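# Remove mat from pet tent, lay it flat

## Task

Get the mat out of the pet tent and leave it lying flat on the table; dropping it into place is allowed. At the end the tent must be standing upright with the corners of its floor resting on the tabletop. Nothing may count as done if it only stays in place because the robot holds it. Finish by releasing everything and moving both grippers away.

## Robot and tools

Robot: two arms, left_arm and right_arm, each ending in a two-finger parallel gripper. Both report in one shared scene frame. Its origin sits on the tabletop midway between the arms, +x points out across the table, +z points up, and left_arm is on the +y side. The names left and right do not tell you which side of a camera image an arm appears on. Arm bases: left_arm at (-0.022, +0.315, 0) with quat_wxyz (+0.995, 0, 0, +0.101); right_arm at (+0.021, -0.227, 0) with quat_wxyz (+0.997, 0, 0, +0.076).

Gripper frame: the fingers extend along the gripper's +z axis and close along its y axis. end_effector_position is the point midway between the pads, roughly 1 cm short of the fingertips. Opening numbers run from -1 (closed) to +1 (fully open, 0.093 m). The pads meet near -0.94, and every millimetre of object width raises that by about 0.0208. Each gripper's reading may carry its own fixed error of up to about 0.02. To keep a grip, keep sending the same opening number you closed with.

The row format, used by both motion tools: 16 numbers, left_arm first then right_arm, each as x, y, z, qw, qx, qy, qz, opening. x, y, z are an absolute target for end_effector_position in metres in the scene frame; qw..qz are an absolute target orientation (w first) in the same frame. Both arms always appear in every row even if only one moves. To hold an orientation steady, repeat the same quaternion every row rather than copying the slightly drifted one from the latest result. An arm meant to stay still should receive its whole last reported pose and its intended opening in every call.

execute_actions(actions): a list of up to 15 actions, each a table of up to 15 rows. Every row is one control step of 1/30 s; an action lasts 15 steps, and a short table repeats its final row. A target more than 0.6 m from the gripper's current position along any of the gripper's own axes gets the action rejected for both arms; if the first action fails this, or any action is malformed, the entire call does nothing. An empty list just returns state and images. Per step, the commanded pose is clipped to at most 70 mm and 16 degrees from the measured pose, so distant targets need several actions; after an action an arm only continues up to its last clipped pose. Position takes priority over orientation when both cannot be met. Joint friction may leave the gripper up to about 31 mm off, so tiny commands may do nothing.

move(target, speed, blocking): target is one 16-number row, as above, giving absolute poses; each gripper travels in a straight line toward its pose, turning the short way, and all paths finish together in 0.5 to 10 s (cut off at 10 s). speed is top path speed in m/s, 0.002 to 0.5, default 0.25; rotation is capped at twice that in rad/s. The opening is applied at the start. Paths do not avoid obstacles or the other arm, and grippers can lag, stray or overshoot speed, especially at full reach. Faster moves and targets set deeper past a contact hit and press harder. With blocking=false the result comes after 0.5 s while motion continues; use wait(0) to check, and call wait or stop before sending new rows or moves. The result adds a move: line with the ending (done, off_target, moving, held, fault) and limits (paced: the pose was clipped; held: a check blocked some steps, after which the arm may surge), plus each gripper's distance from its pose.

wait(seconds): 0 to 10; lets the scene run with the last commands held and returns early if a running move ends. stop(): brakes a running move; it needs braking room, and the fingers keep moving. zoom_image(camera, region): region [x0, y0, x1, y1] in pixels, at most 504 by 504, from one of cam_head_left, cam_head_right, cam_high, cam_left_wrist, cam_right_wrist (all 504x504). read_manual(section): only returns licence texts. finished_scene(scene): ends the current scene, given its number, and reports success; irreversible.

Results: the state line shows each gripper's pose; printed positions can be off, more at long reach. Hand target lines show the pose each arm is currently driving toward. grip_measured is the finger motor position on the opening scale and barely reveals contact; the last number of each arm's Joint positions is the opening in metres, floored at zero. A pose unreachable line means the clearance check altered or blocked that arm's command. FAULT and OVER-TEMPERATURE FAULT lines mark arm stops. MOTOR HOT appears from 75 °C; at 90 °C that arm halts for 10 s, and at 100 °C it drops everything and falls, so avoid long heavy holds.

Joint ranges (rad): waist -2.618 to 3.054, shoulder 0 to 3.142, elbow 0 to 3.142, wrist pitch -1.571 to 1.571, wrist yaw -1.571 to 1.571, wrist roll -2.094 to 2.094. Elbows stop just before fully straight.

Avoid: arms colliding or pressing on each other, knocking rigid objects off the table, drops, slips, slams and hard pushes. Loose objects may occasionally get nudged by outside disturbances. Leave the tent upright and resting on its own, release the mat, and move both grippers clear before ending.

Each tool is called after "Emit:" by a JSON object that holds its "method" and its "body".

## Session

Emit:
{"method": "execute_actions", "body": {"actions": []}}

Scene clock: 0.00 s.
left_arm: end_effector_position=(+0.3411, +0.3973, +0.4130) grip_measured=+1.000 end_effector_quat_wxyz=(+0.712, -0.082, +0.693, +0.081) | right_arm: end_effector_position=(+0.3895, -0.1689, +0.4138) grip_measured=+1.000 end_effector_quat_wxyz=(+0.715, -0.055, +0.695, +0.052)
Joint positions: left_arm=[ 0.017  1.041  1.063  0.005 -0.013 -0.003  0.093] | right_arm=[ 0.011  1.043  1.064  0.008  0.012 -0.007  0.093]
Joint velocities: left_arm=[-0.007 -0.012 -0.002 -0.081  0.007 -0.007  0.   ] | right_arm=[-0.002  0.002  0.017  0.022  0.007  0.007  0.   ]
Hand target (left_arm): +0.341, +0.397, +0.413; +0.712, -0.082, +0.693, +0.081
Hand target (right_arm): +0.390, -0.169, +0.414; +0.715, -0.055, +0.695, +0.052

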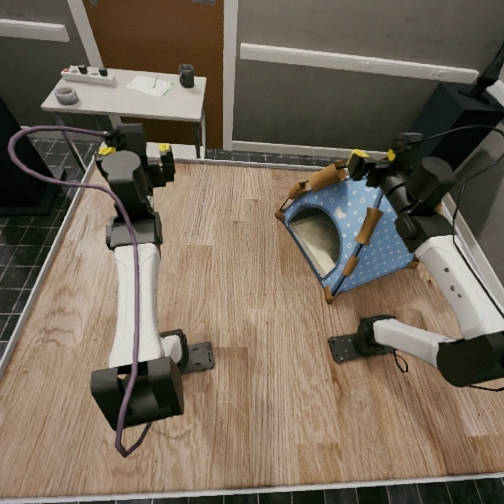

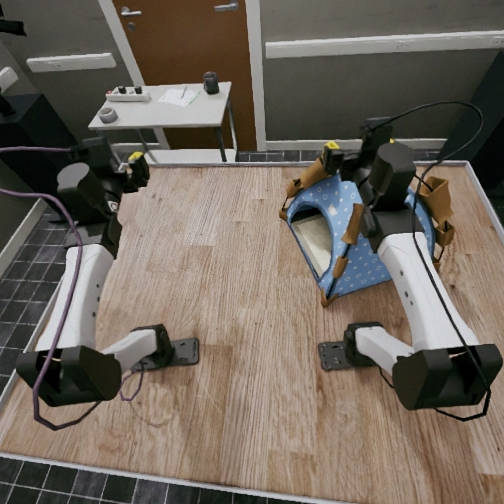

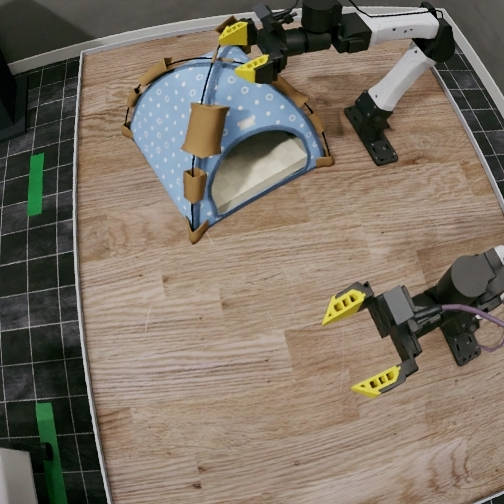

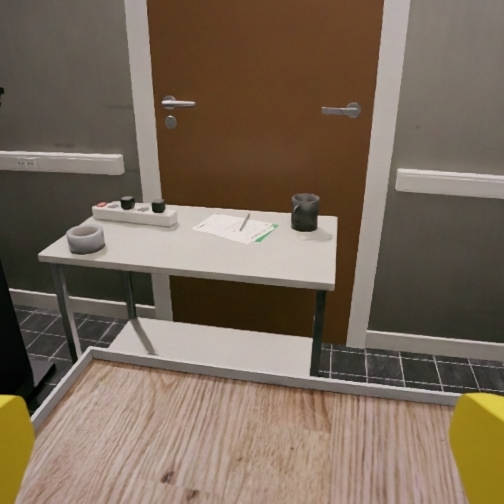

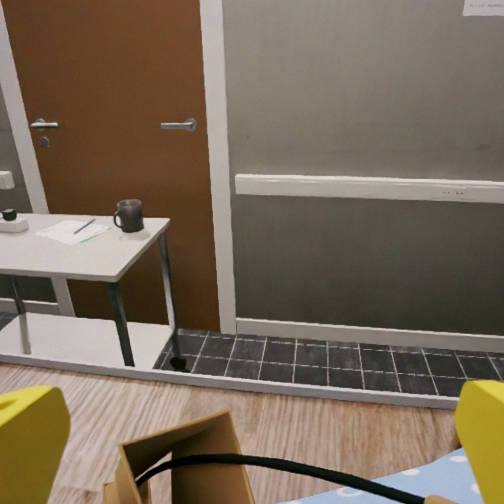

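Emit:
{"method": "move", "body": {"target": [0.3,0.12,0.15,0,0,0.966,-0.259,0,0.41,-0.23,0.42,0.36,0,0.933,0,1]}}

Scene clock: 6.57 s.
left_arm: end_effector_position=(+0.3098, +0.1238, +0.1389) grip_measured=+0.001 end_effector_quat_wxyz=(-0.002, -0.002, +0.968, -0.251) | right_arm: end_effector_position=(+0.4108, -0.2261, +0.4192) grip_measured=+1.000 end_effector_quat_wxyz=(+0.395, -0.006, +0.919, -0.001)
Joint positions: left_arm=[-0.518  1.822  1.541 -1.122  0.481 -0.362  0.045] | right_arm=[-0.149  1.813  2.601 -1.546 -0.    -0.011  0.093]
Joint velocities: left_arm=[-0.007 -0.007 -0.007  0.051  0.037 -0.022  0.   ] | right_arm=[-0.027 -0.017  0.002 -0.037  0.007 -0.081  0.   ]
Hand target (left_arm): +0.313, +0.118, +0.145; -0.000, +0.004, +0.966, -0.258
Hand target (right_arm): +0.412, -0.229, +0.416; +0.388, -0.006, +0.921, -0.004
Off the commanded pose (left_arm): 0.015 m, 1 deg.
Off the commanded pose (right_arm): 0.004 m, 4 deg.
joint sent to its limit (right arm) — the command would take joint 4 (wrist pitch) past its lower limit, so that joint was sent only as far as its limit.
move: off_target (left_arm, right_arm)

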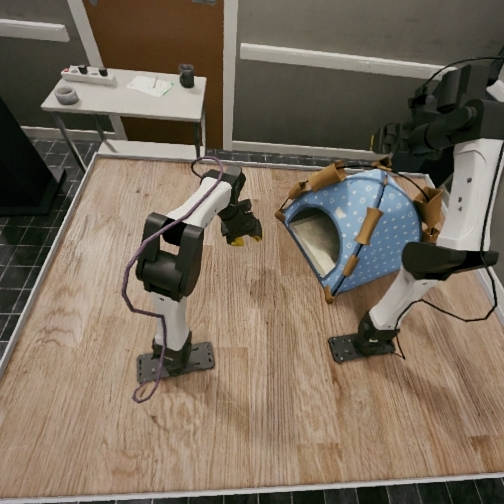

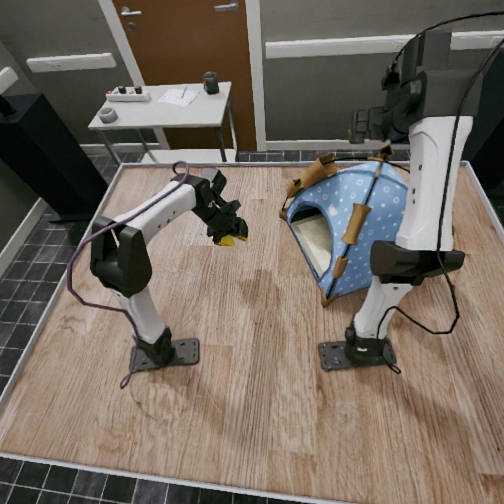

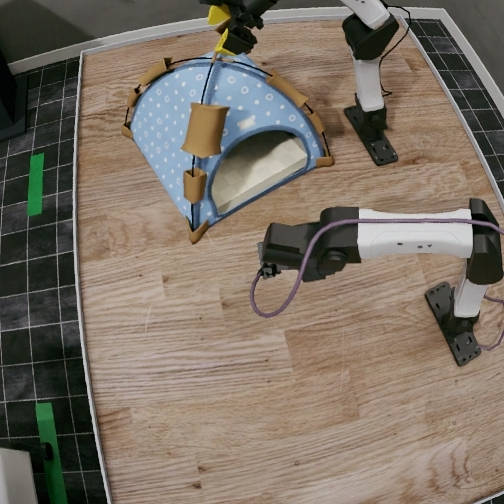

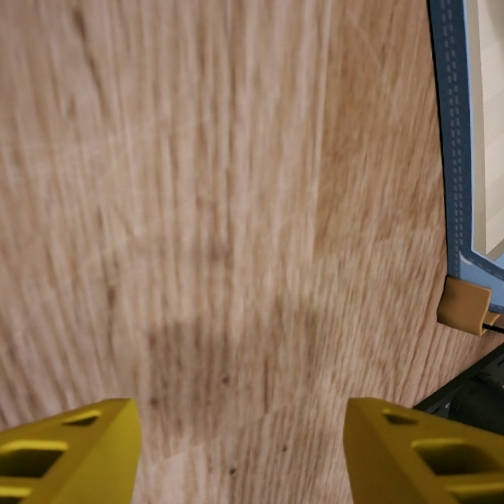

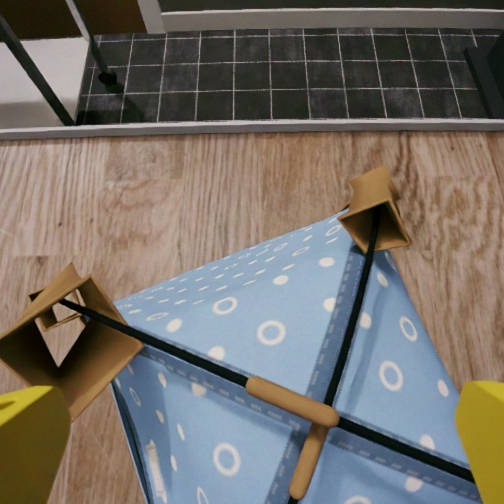

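Emit:
{"method": "move", "body": {"target": [0.3,0.04,0.12,0.06,-0.225,0.939,-0.252,0,0.42,-0.27,0.36,0.253,-0.225,0.939,0.061,1], "speed": 0.15}}

Scene clock: 11.03 s.
left_arm: end_effector_position=(+0.3042, +0.0377, +0.1176) grip_measured=+0.001 end_effector_quat_wxyz=(+0.050, -0.227, +0.940, -0.251) | right_arm: end_effector_position=(+0.4206, -0.2686, +0.3726) grip_measured=+1.000 end_effector_quat_wxyz=(+0.350, -0.211, +0.913, +0.019)
Joint positions: left_arm=[-0.805  1.773  1.366 -0.709  0.255 -1.137  0.045] | right_arm=[-0.392  1.853  2.477 -1.549 -0.333 -0.583  0.093]
Joint velocities: left_arm=[ 0.022 -0.007 -0.002  0.066 -0.007  0.022 -0.   ] | right_arm=[ 0.007 -0.017  0.007 -0.007 -0.066 -0.037  0.   ]
Hand target (left_arm): +0.302, +0.038, +0.122; +0.059, -0.227, +0.938, -0.256
Hand target (right_arm): +0.421, -0.270, +0.359; +0.330, -0.211, +0.920, +0.032
Off the commanded pose (left_arm): 0.005 m, 1 deg.
Off the commanded pose (right_arm): 0.013 m, 13 deg.
joint sent to its limit (right arm) — the command would take joint 4 (wrist pitch) past its lower limit, so that joint was sent only as far as its limit.
move: off_target (right_arm)

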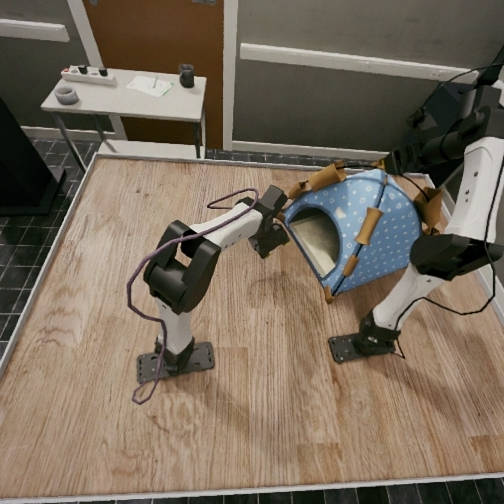

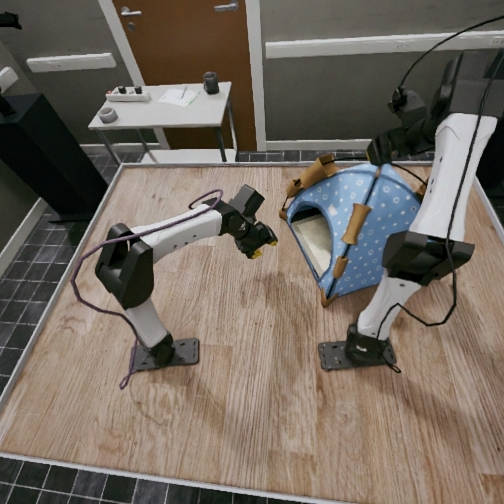

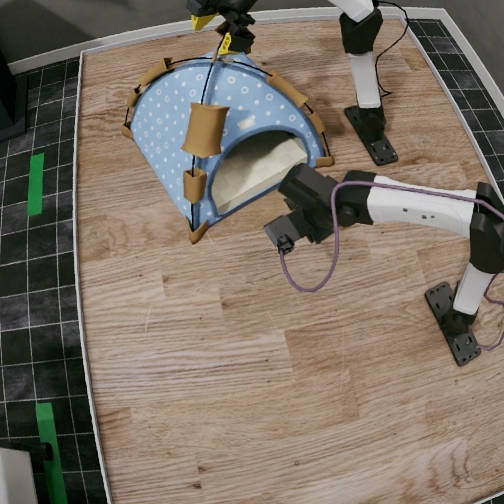

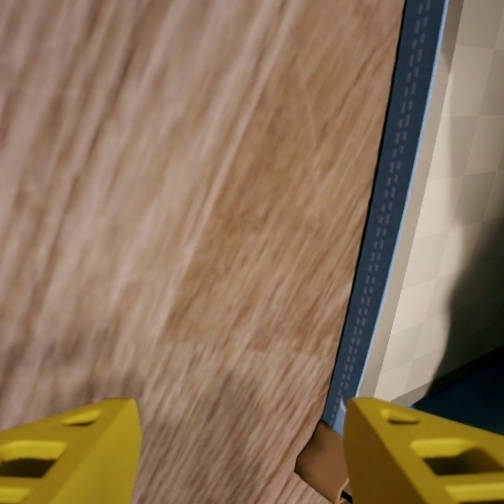

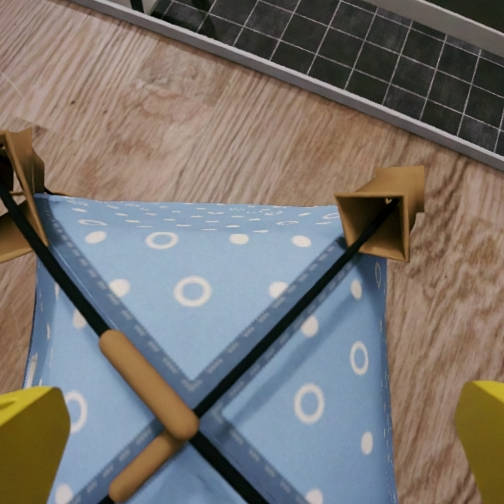

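Emit:
{"method": "move", "body": {"target": [0.36,-0.09,0.08,0.06,-0.225,0.939,-0.252,0,0.415,-0.25,0.295,0.253,-0.225,0.939,0.061,1], "speed": 0.08}}

Emit:
{"method": "move", "body": {"target": [0.37,-0.11,0.06,0.06,-0.225,0.939,-0.252,0,0.415,-0.25,0.295,0.253,-0.225,0.939,0.061,-0.6], "speed": 0.05}}

Scene clock: 17.03 s.
left_arm: end_effector_position=(+0.3590, -0.0849, +0.0772) grip_measured=+0.001 end_effector_quat_wxyz=(+0.054, -0.225, +0.940, -0.252) | right_arm: end_effector_position=(+0.4195, -0.2521, +0.2996) grip_measured=+1.000 end_effector_quat_wxyz=(+0.262, -0.221, +0.937, +0.066)
Joint positions: left_arm=[-0.955  2.259  1.904 -0.724  0.182 -1.269  0.045] | right_arm=[-0.352  1.825  2.18  -1.483 -0.333 -0.588  0.093]
Joint velocities: left_arm=[ 0.002 -0.002  0.012  0.051 -0.022  0.066  0.   ] | right_arm=[ 0.002 -0.002  0.002 -0.007  0.066 -0.022  0.   ]
Hand target (left_arm): +0.362, -0.090, +0.081; +0.059, -0.226, +0.939, -0.255
Hand target (right_arm): +0.417, -0.250, +0.295; +0.253, -0.226, +0.938, +0.062
Off the commanded pose (left_arm): 0.006 m, 1 deg.
Off the commanded pose (right_arm): 0.007 m, 1 deg.
move: done

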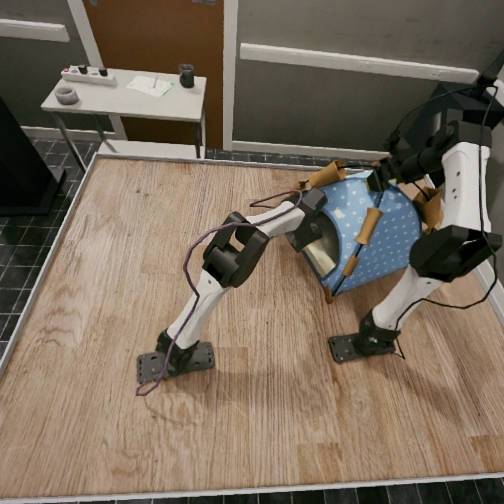

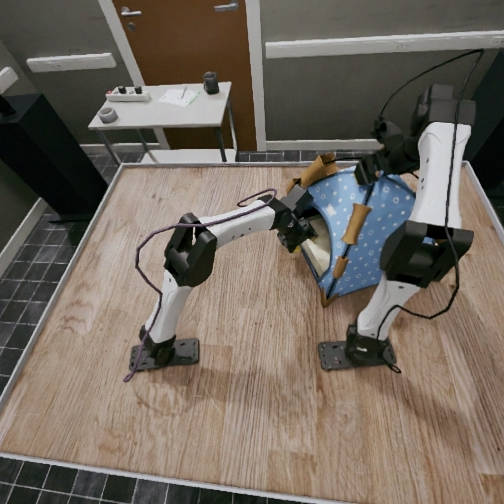

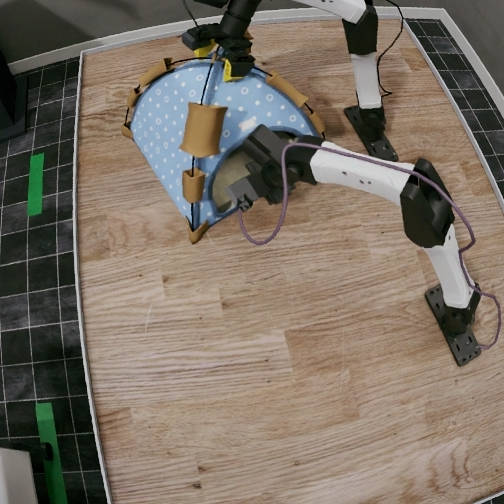

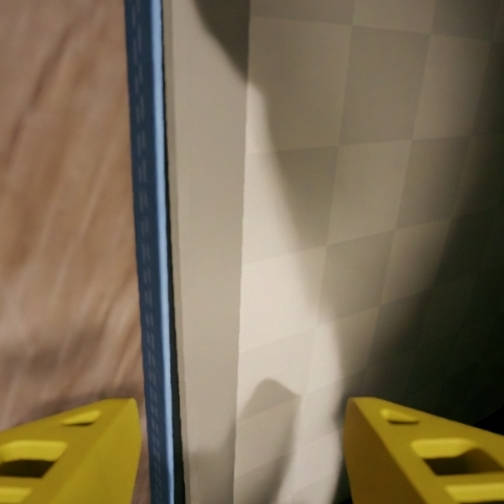

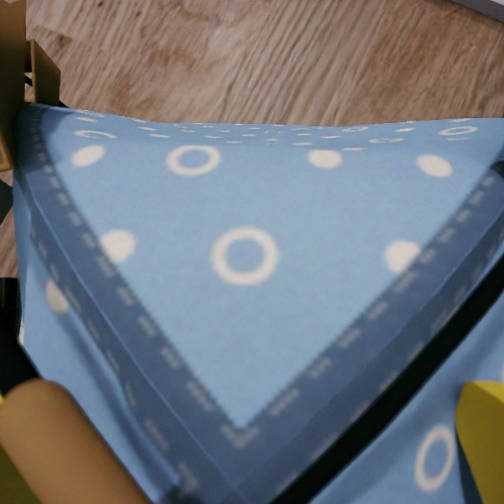

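Scene clock: 18.00 s.
left_arm: end_effector_position=(+0.3673, -0.1036, +0.0559) grip_measured=+0.001 end_effector_quat_wxyz=(+0.053, -0.225, +0.941, -0.248) | right_arm: end_effector_position=(+0.4184, -0.2526, +0.2988) grip_measured=-0.425 end_effector_quat_wxyz=(+0.258, -0.222, +0.938, +0.062)
Joint positions: left_arm=[-0.972  2.365  2.005 -0.724  0.17  -1.284  0.045] | right_arm=[-0.349  1.825  2.18  -1.487 -0.321 -0.589  0.025]
Joint velocities: left_arm=[ 0.002 -0.007 -0.007 -0.007 -0.051 -0.066 -0.   ] | right_arm=[-0.007  0.012 -0.012 -0.037 -0.081 -0.037 -0.001]
Hand target (left_arm): +0.370, -0.110, +0.060; +0.060, -0.225, +0.939, -0.253
Hand target (right_arm): +0.415, -0.250, +0.295; +0.253, -0.225, +0.939, +0.061
Off the commanded pose (left_arm): 0.008 m, 1 deg.
Off the commanded pose (right_arm): 0.006 m, 1 deg.
move: done

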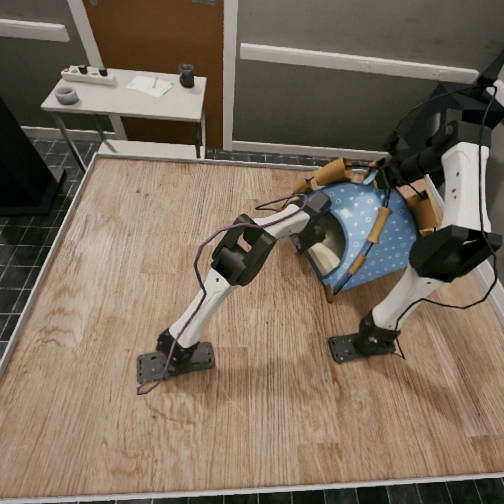

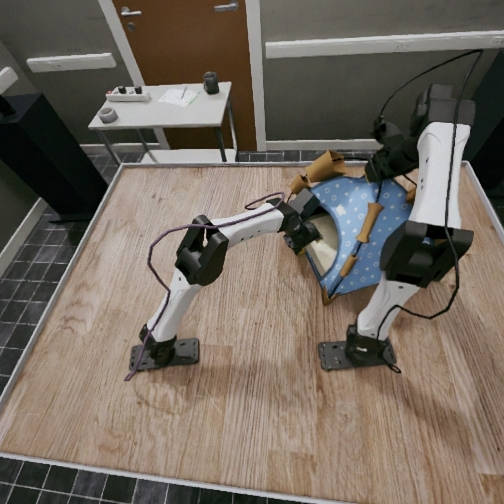

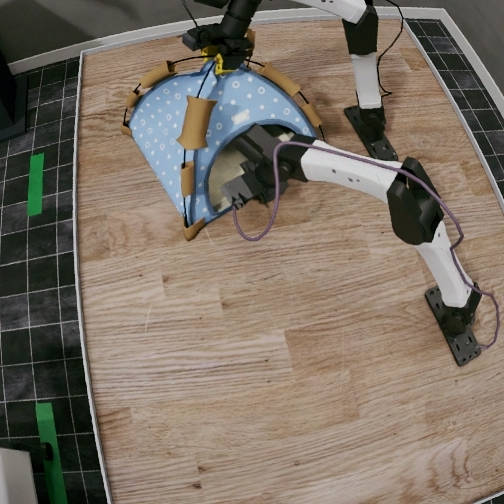

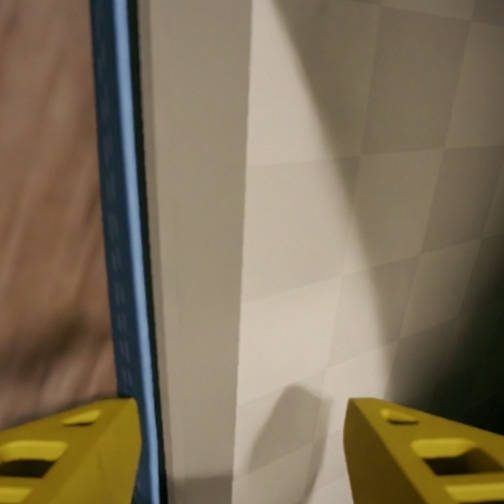

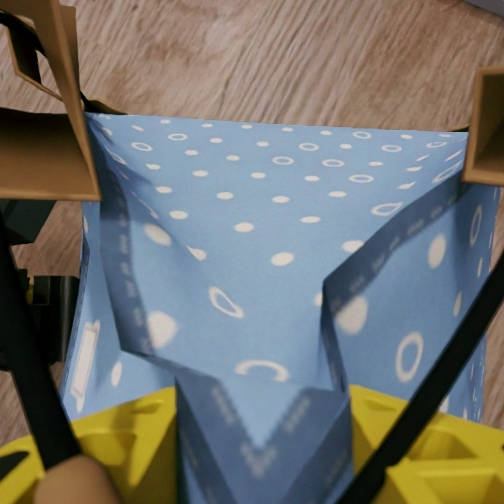

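Emit:
{"method": "move", "body": {"target": [0.38,-0.13,0.065,0.06,-0.225,0.939,-0.252,0,0.415,-0.25,0.295,0.253,-0.225,0.939,0.061,-0.6], "speed": 0.04}}

Emit:
{"method": "move", "body": {"target": [0.38,-0.13,0.04,0.06,-0.225,0.939,-0.252,0,0.415,-0.25,0.295,0.253,-0.225,0.939,0.061,-0.6], "speed": 0.04}}

Scene clock: 21.67 s.
left_arm: end_effector_position=(+0.3793, -0.1255, +0.0633) grip_measured=+0.001 end_effector_quat_wxyz=(+0.057, -0.225, +0.939, -0.253) | right_arm: end_effector_position=(+0.4184, -0.2526, +0.2988) grip_measured=-0.425 end_effector_quat_wxyz=(+0.258, -0.222, +0.938, +0.062)
Joint positions: left_arm=[-0.987  2.476  2.225 -0.819  0.163 -1.297  0.045] | right_arm=[-0.349  1.825  2.18  -1.487 -0.321 -0.589  0.025]
Joint velocities: left_arm=[-0.007  0.002  0.007 -0.051 -0.022  0.007 -0.001] | right_arm=[ 0.007  0.012  0.002  0.037  0.051  0.037 -0.   ]
Hand target (left_arm): +0.380, -0.129, +0.065; +0.060, -0.225, +0.939, -0.253
Hand target (right_arm): +0.415, -0.250, +0.295; +0.253, -0.225, +0.939, +0.061
Off the commanded pose (left_arm): 0.005 m, 0 deg.
Off the commanded pose (right_arm): 0.006 m, 1 deg.
move: done

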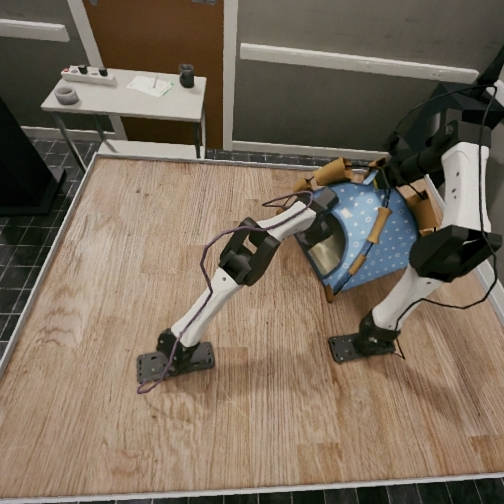

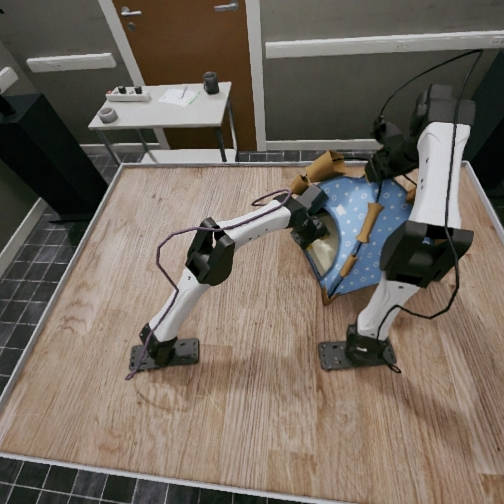

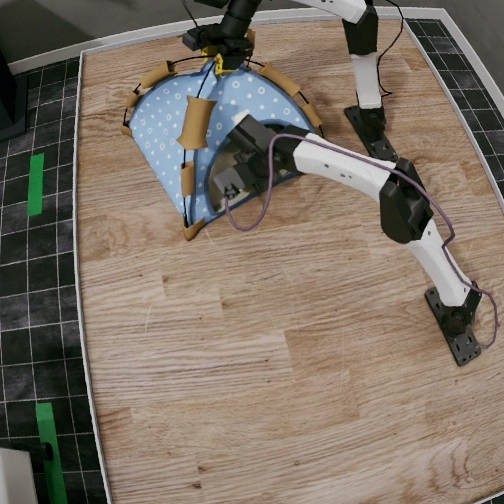

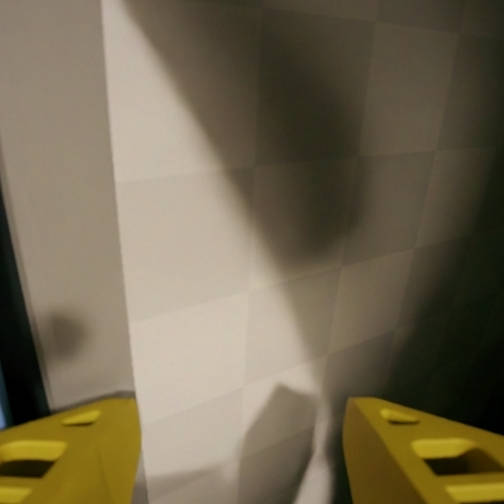

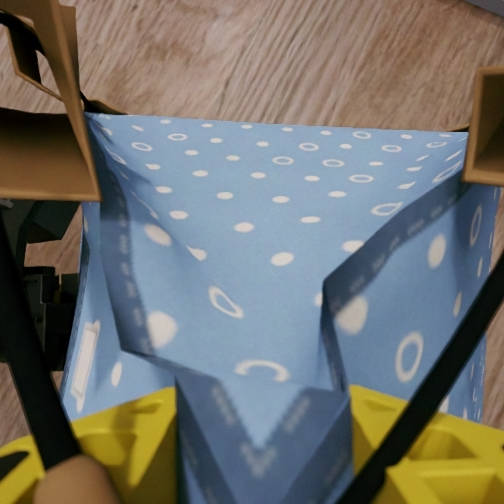

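Scene clock: 22.67 s.
left_arm: end_effector_position=(+0.3835, -0.1294, +0.0520) grip_measured=+0.001 end_effector_quat_wxyz=(+0.061, -0.224, +0.937, -0.259) | right_arm: end_effector_position=(+0.4184, -0.2526, +0.2988) grip_measured=-0.425 end_effector_quat_wxyz=(+0.258, -0.222, +0.938, +0.061)
Joint positions: left_arm=[-0.987  2.492  2.202 -0.764  0.162 -1.297  0.045] | right_arm=[-0.349  1.825  2.18  -1.487 -0.32  -0.589  0.025]
Joint velocities: left_arm=[ 0.017 -0.012  0.002  0.007 -0.022  0.022  0.001] | right_arm=[-0.002  0.017  0.002 -0.022  0.037 -0.051 -0.001]
Hand target (left_arm): +0.380, -0.130, +0.040; +0.060, -0.225, +0.939, -0.252
Hand target (right_arm): +0.415, -0.250, +0.295; +0.253, -0.225, +0.939, +0.061
Off the commanded pose (left_arm): 0.012 m, 1 deg.
Off the commanded pose (right_arm): 0.006 m, 1 deg.
move: off_target (left_arm)

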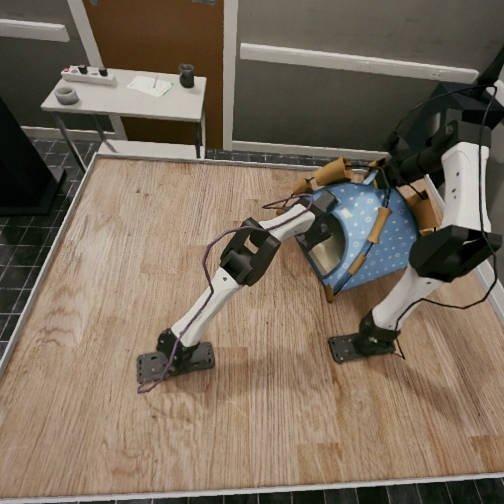

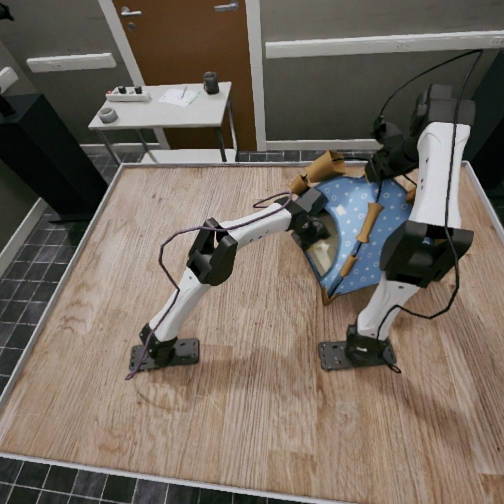

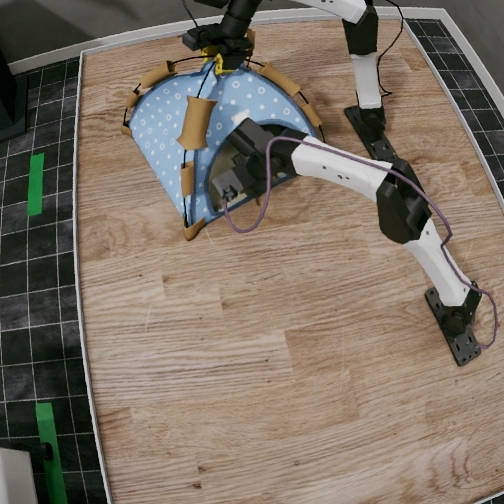

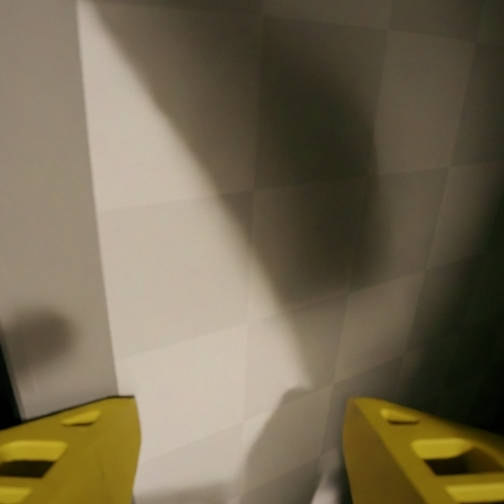

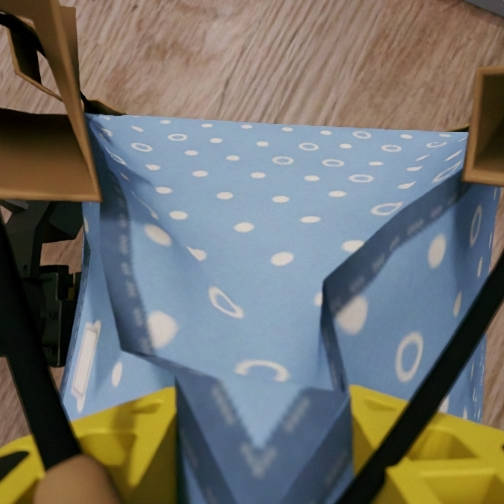

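Touching the thick mat; slide back, then down.

Emit:
{"method": "move", "body": {"target": [0.362,-0.095,0.04,0.06,-0.225,0.939,-0.252,0,0.415,-0.25,0.295,0.253,-0.225,0.939,0.061,-0.6], "speed": 0.03}}

Emit:
{"method": "move", "body": {"target": [0.362,-0.095,0.015,0.06,-0.225,0.939,-0.252,0,0.415,-0.25,0.295,0.253,-0.225,0.939,0.061,-0.6], "speed": 0.03}}

Scene clock: 27.00 s.
left_arm: end_effector_position=(+0.3636, -0.1033, +0.0380) grip_measured=+0.001 end_effector_quat_wxyz=(+0.062, -0.223, +0.939, -0.256) | right_arm: end_effector_position=(+0.4176, -0.2525, +0.2984) grip_measured=-0.425 end_effector_quat_wxyz=(+0.258, -0.222, +0.938, +0.062)
Joint positions: left_arm=[-0.979  2.345  1.887 -0.603  0.162 -1.287  0.045] | right_arm=[-0.349  1.821  2.173 -1.486 -0.32  -0.589  0.025]
Joint velocities: left_arm=[ 0.002  0.002  0.007  0.022 -0.007 -0.051  0.001] | right_arm=[-0.002 -0.017 -0.022  0.066  0.051 -0.037 -0.001]
Hand target (left_arm): +0.362, -0.096, +0.039; +0.060, -0.225, +0.939, -0.252
Hand target (right_arm): +0.415, -0.250, +0.295; +0.253, -0.225, +0.939, +0.061
Off the commanded pose (left_arm): 0.009 m, 1 deg.
Off the commanded pose (right_arm): 0.005 m, 1 deg.
move: done

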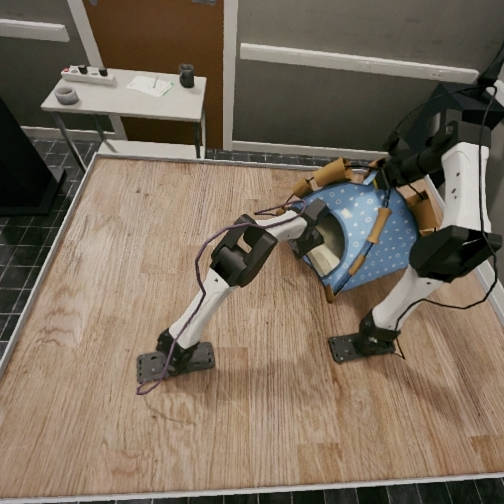

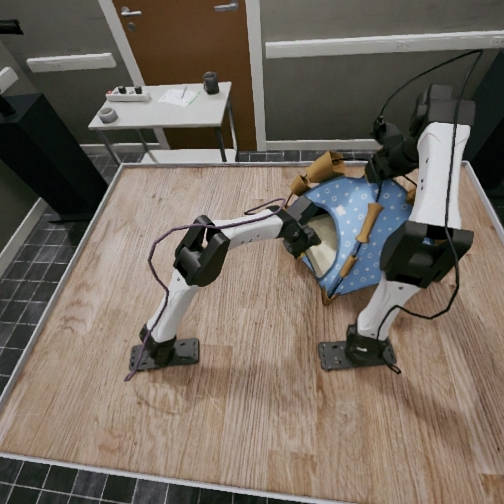

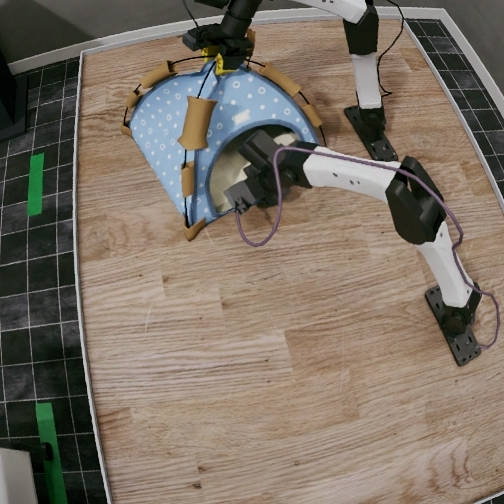

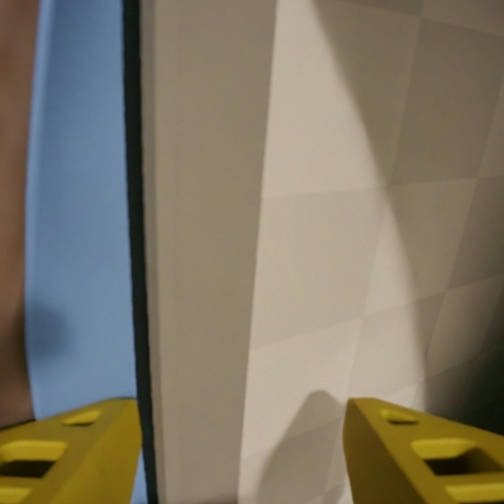

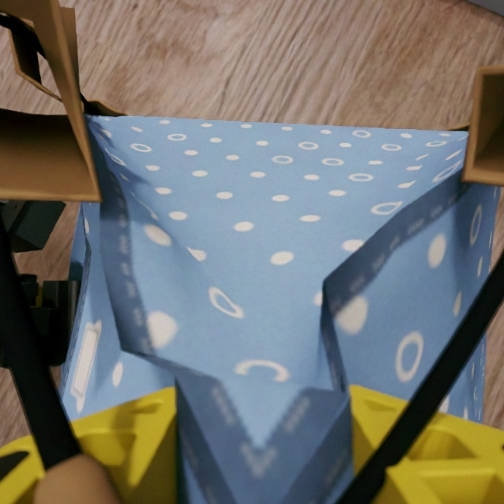

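Scene clock: 28.03 s.
left_arm: end_effector_position=(+0.3652, -0.1046, +0.0351) grip_measured=+0.001 end_effector_quat_wxyz=(+0.066, -0.222, +0.935, -0.267) | right_arm: end_effector_position=(+0.4175, -0.2525, +0.2985) grip_measured=-0.425 end_effector_quat_wxyz=(+0.258, -0.222, +0.938, +0.062)
Joint positions: left_arm=[-0.977  2.338  1.849 -0.547  0.167 -1.287  0.045] | right_arm=[-0.349  1.82   2.173 -1.486 -0.32  -0.589  0.025]
Joint velocities: left_arm=[ 0.012 -0.002  0.007 -0.022  0.007 -0.037  0.002] | right_arm=[ 0.017 -0.002  0.002 -0.037  0.095 -0.007 -0.   ]
Hand target (left_arm): +0.362, -0.095, +0.015; +0.060, -0.225, +0.939, -0.252
Hand target (right_arm): +0.415, -0.250, +0.295; +0.253, -0.225, +0.939, +0.061
Off the commanded pose (left_arm): 0.022 m, 2 deg.
Off the commanded pose (right_arm): 0.005 m, 1 deg.
move: off_target (left_arm)

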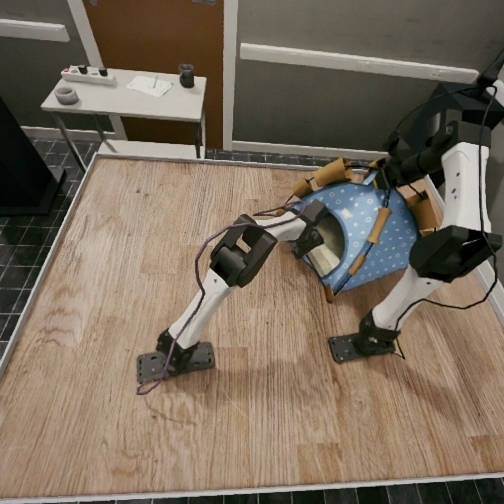

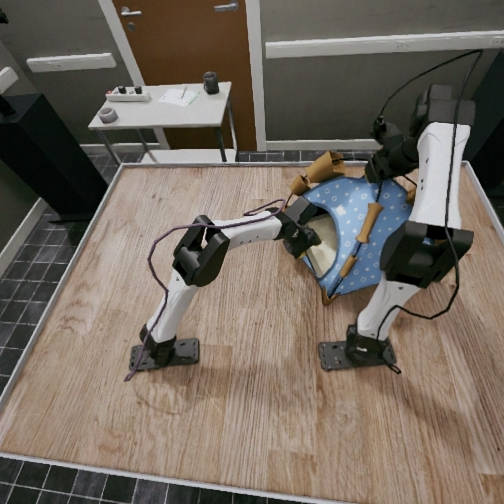

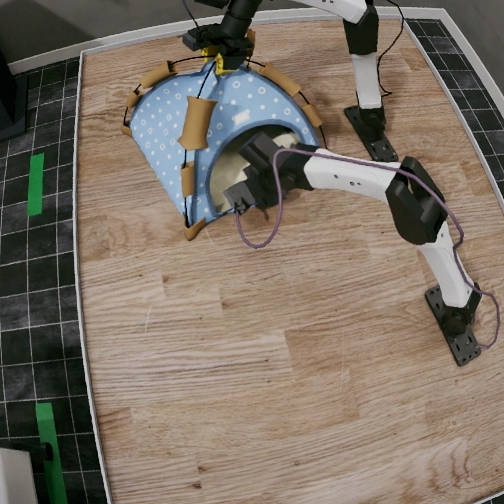

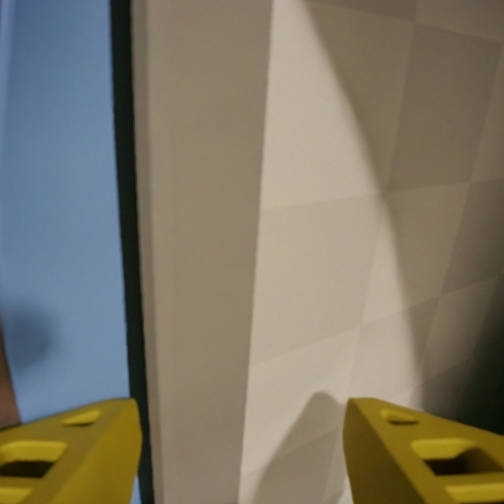

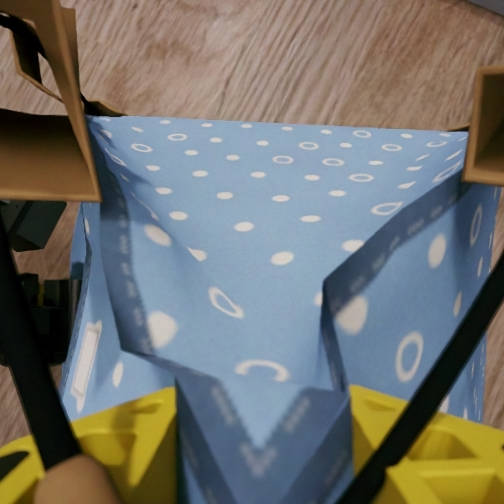

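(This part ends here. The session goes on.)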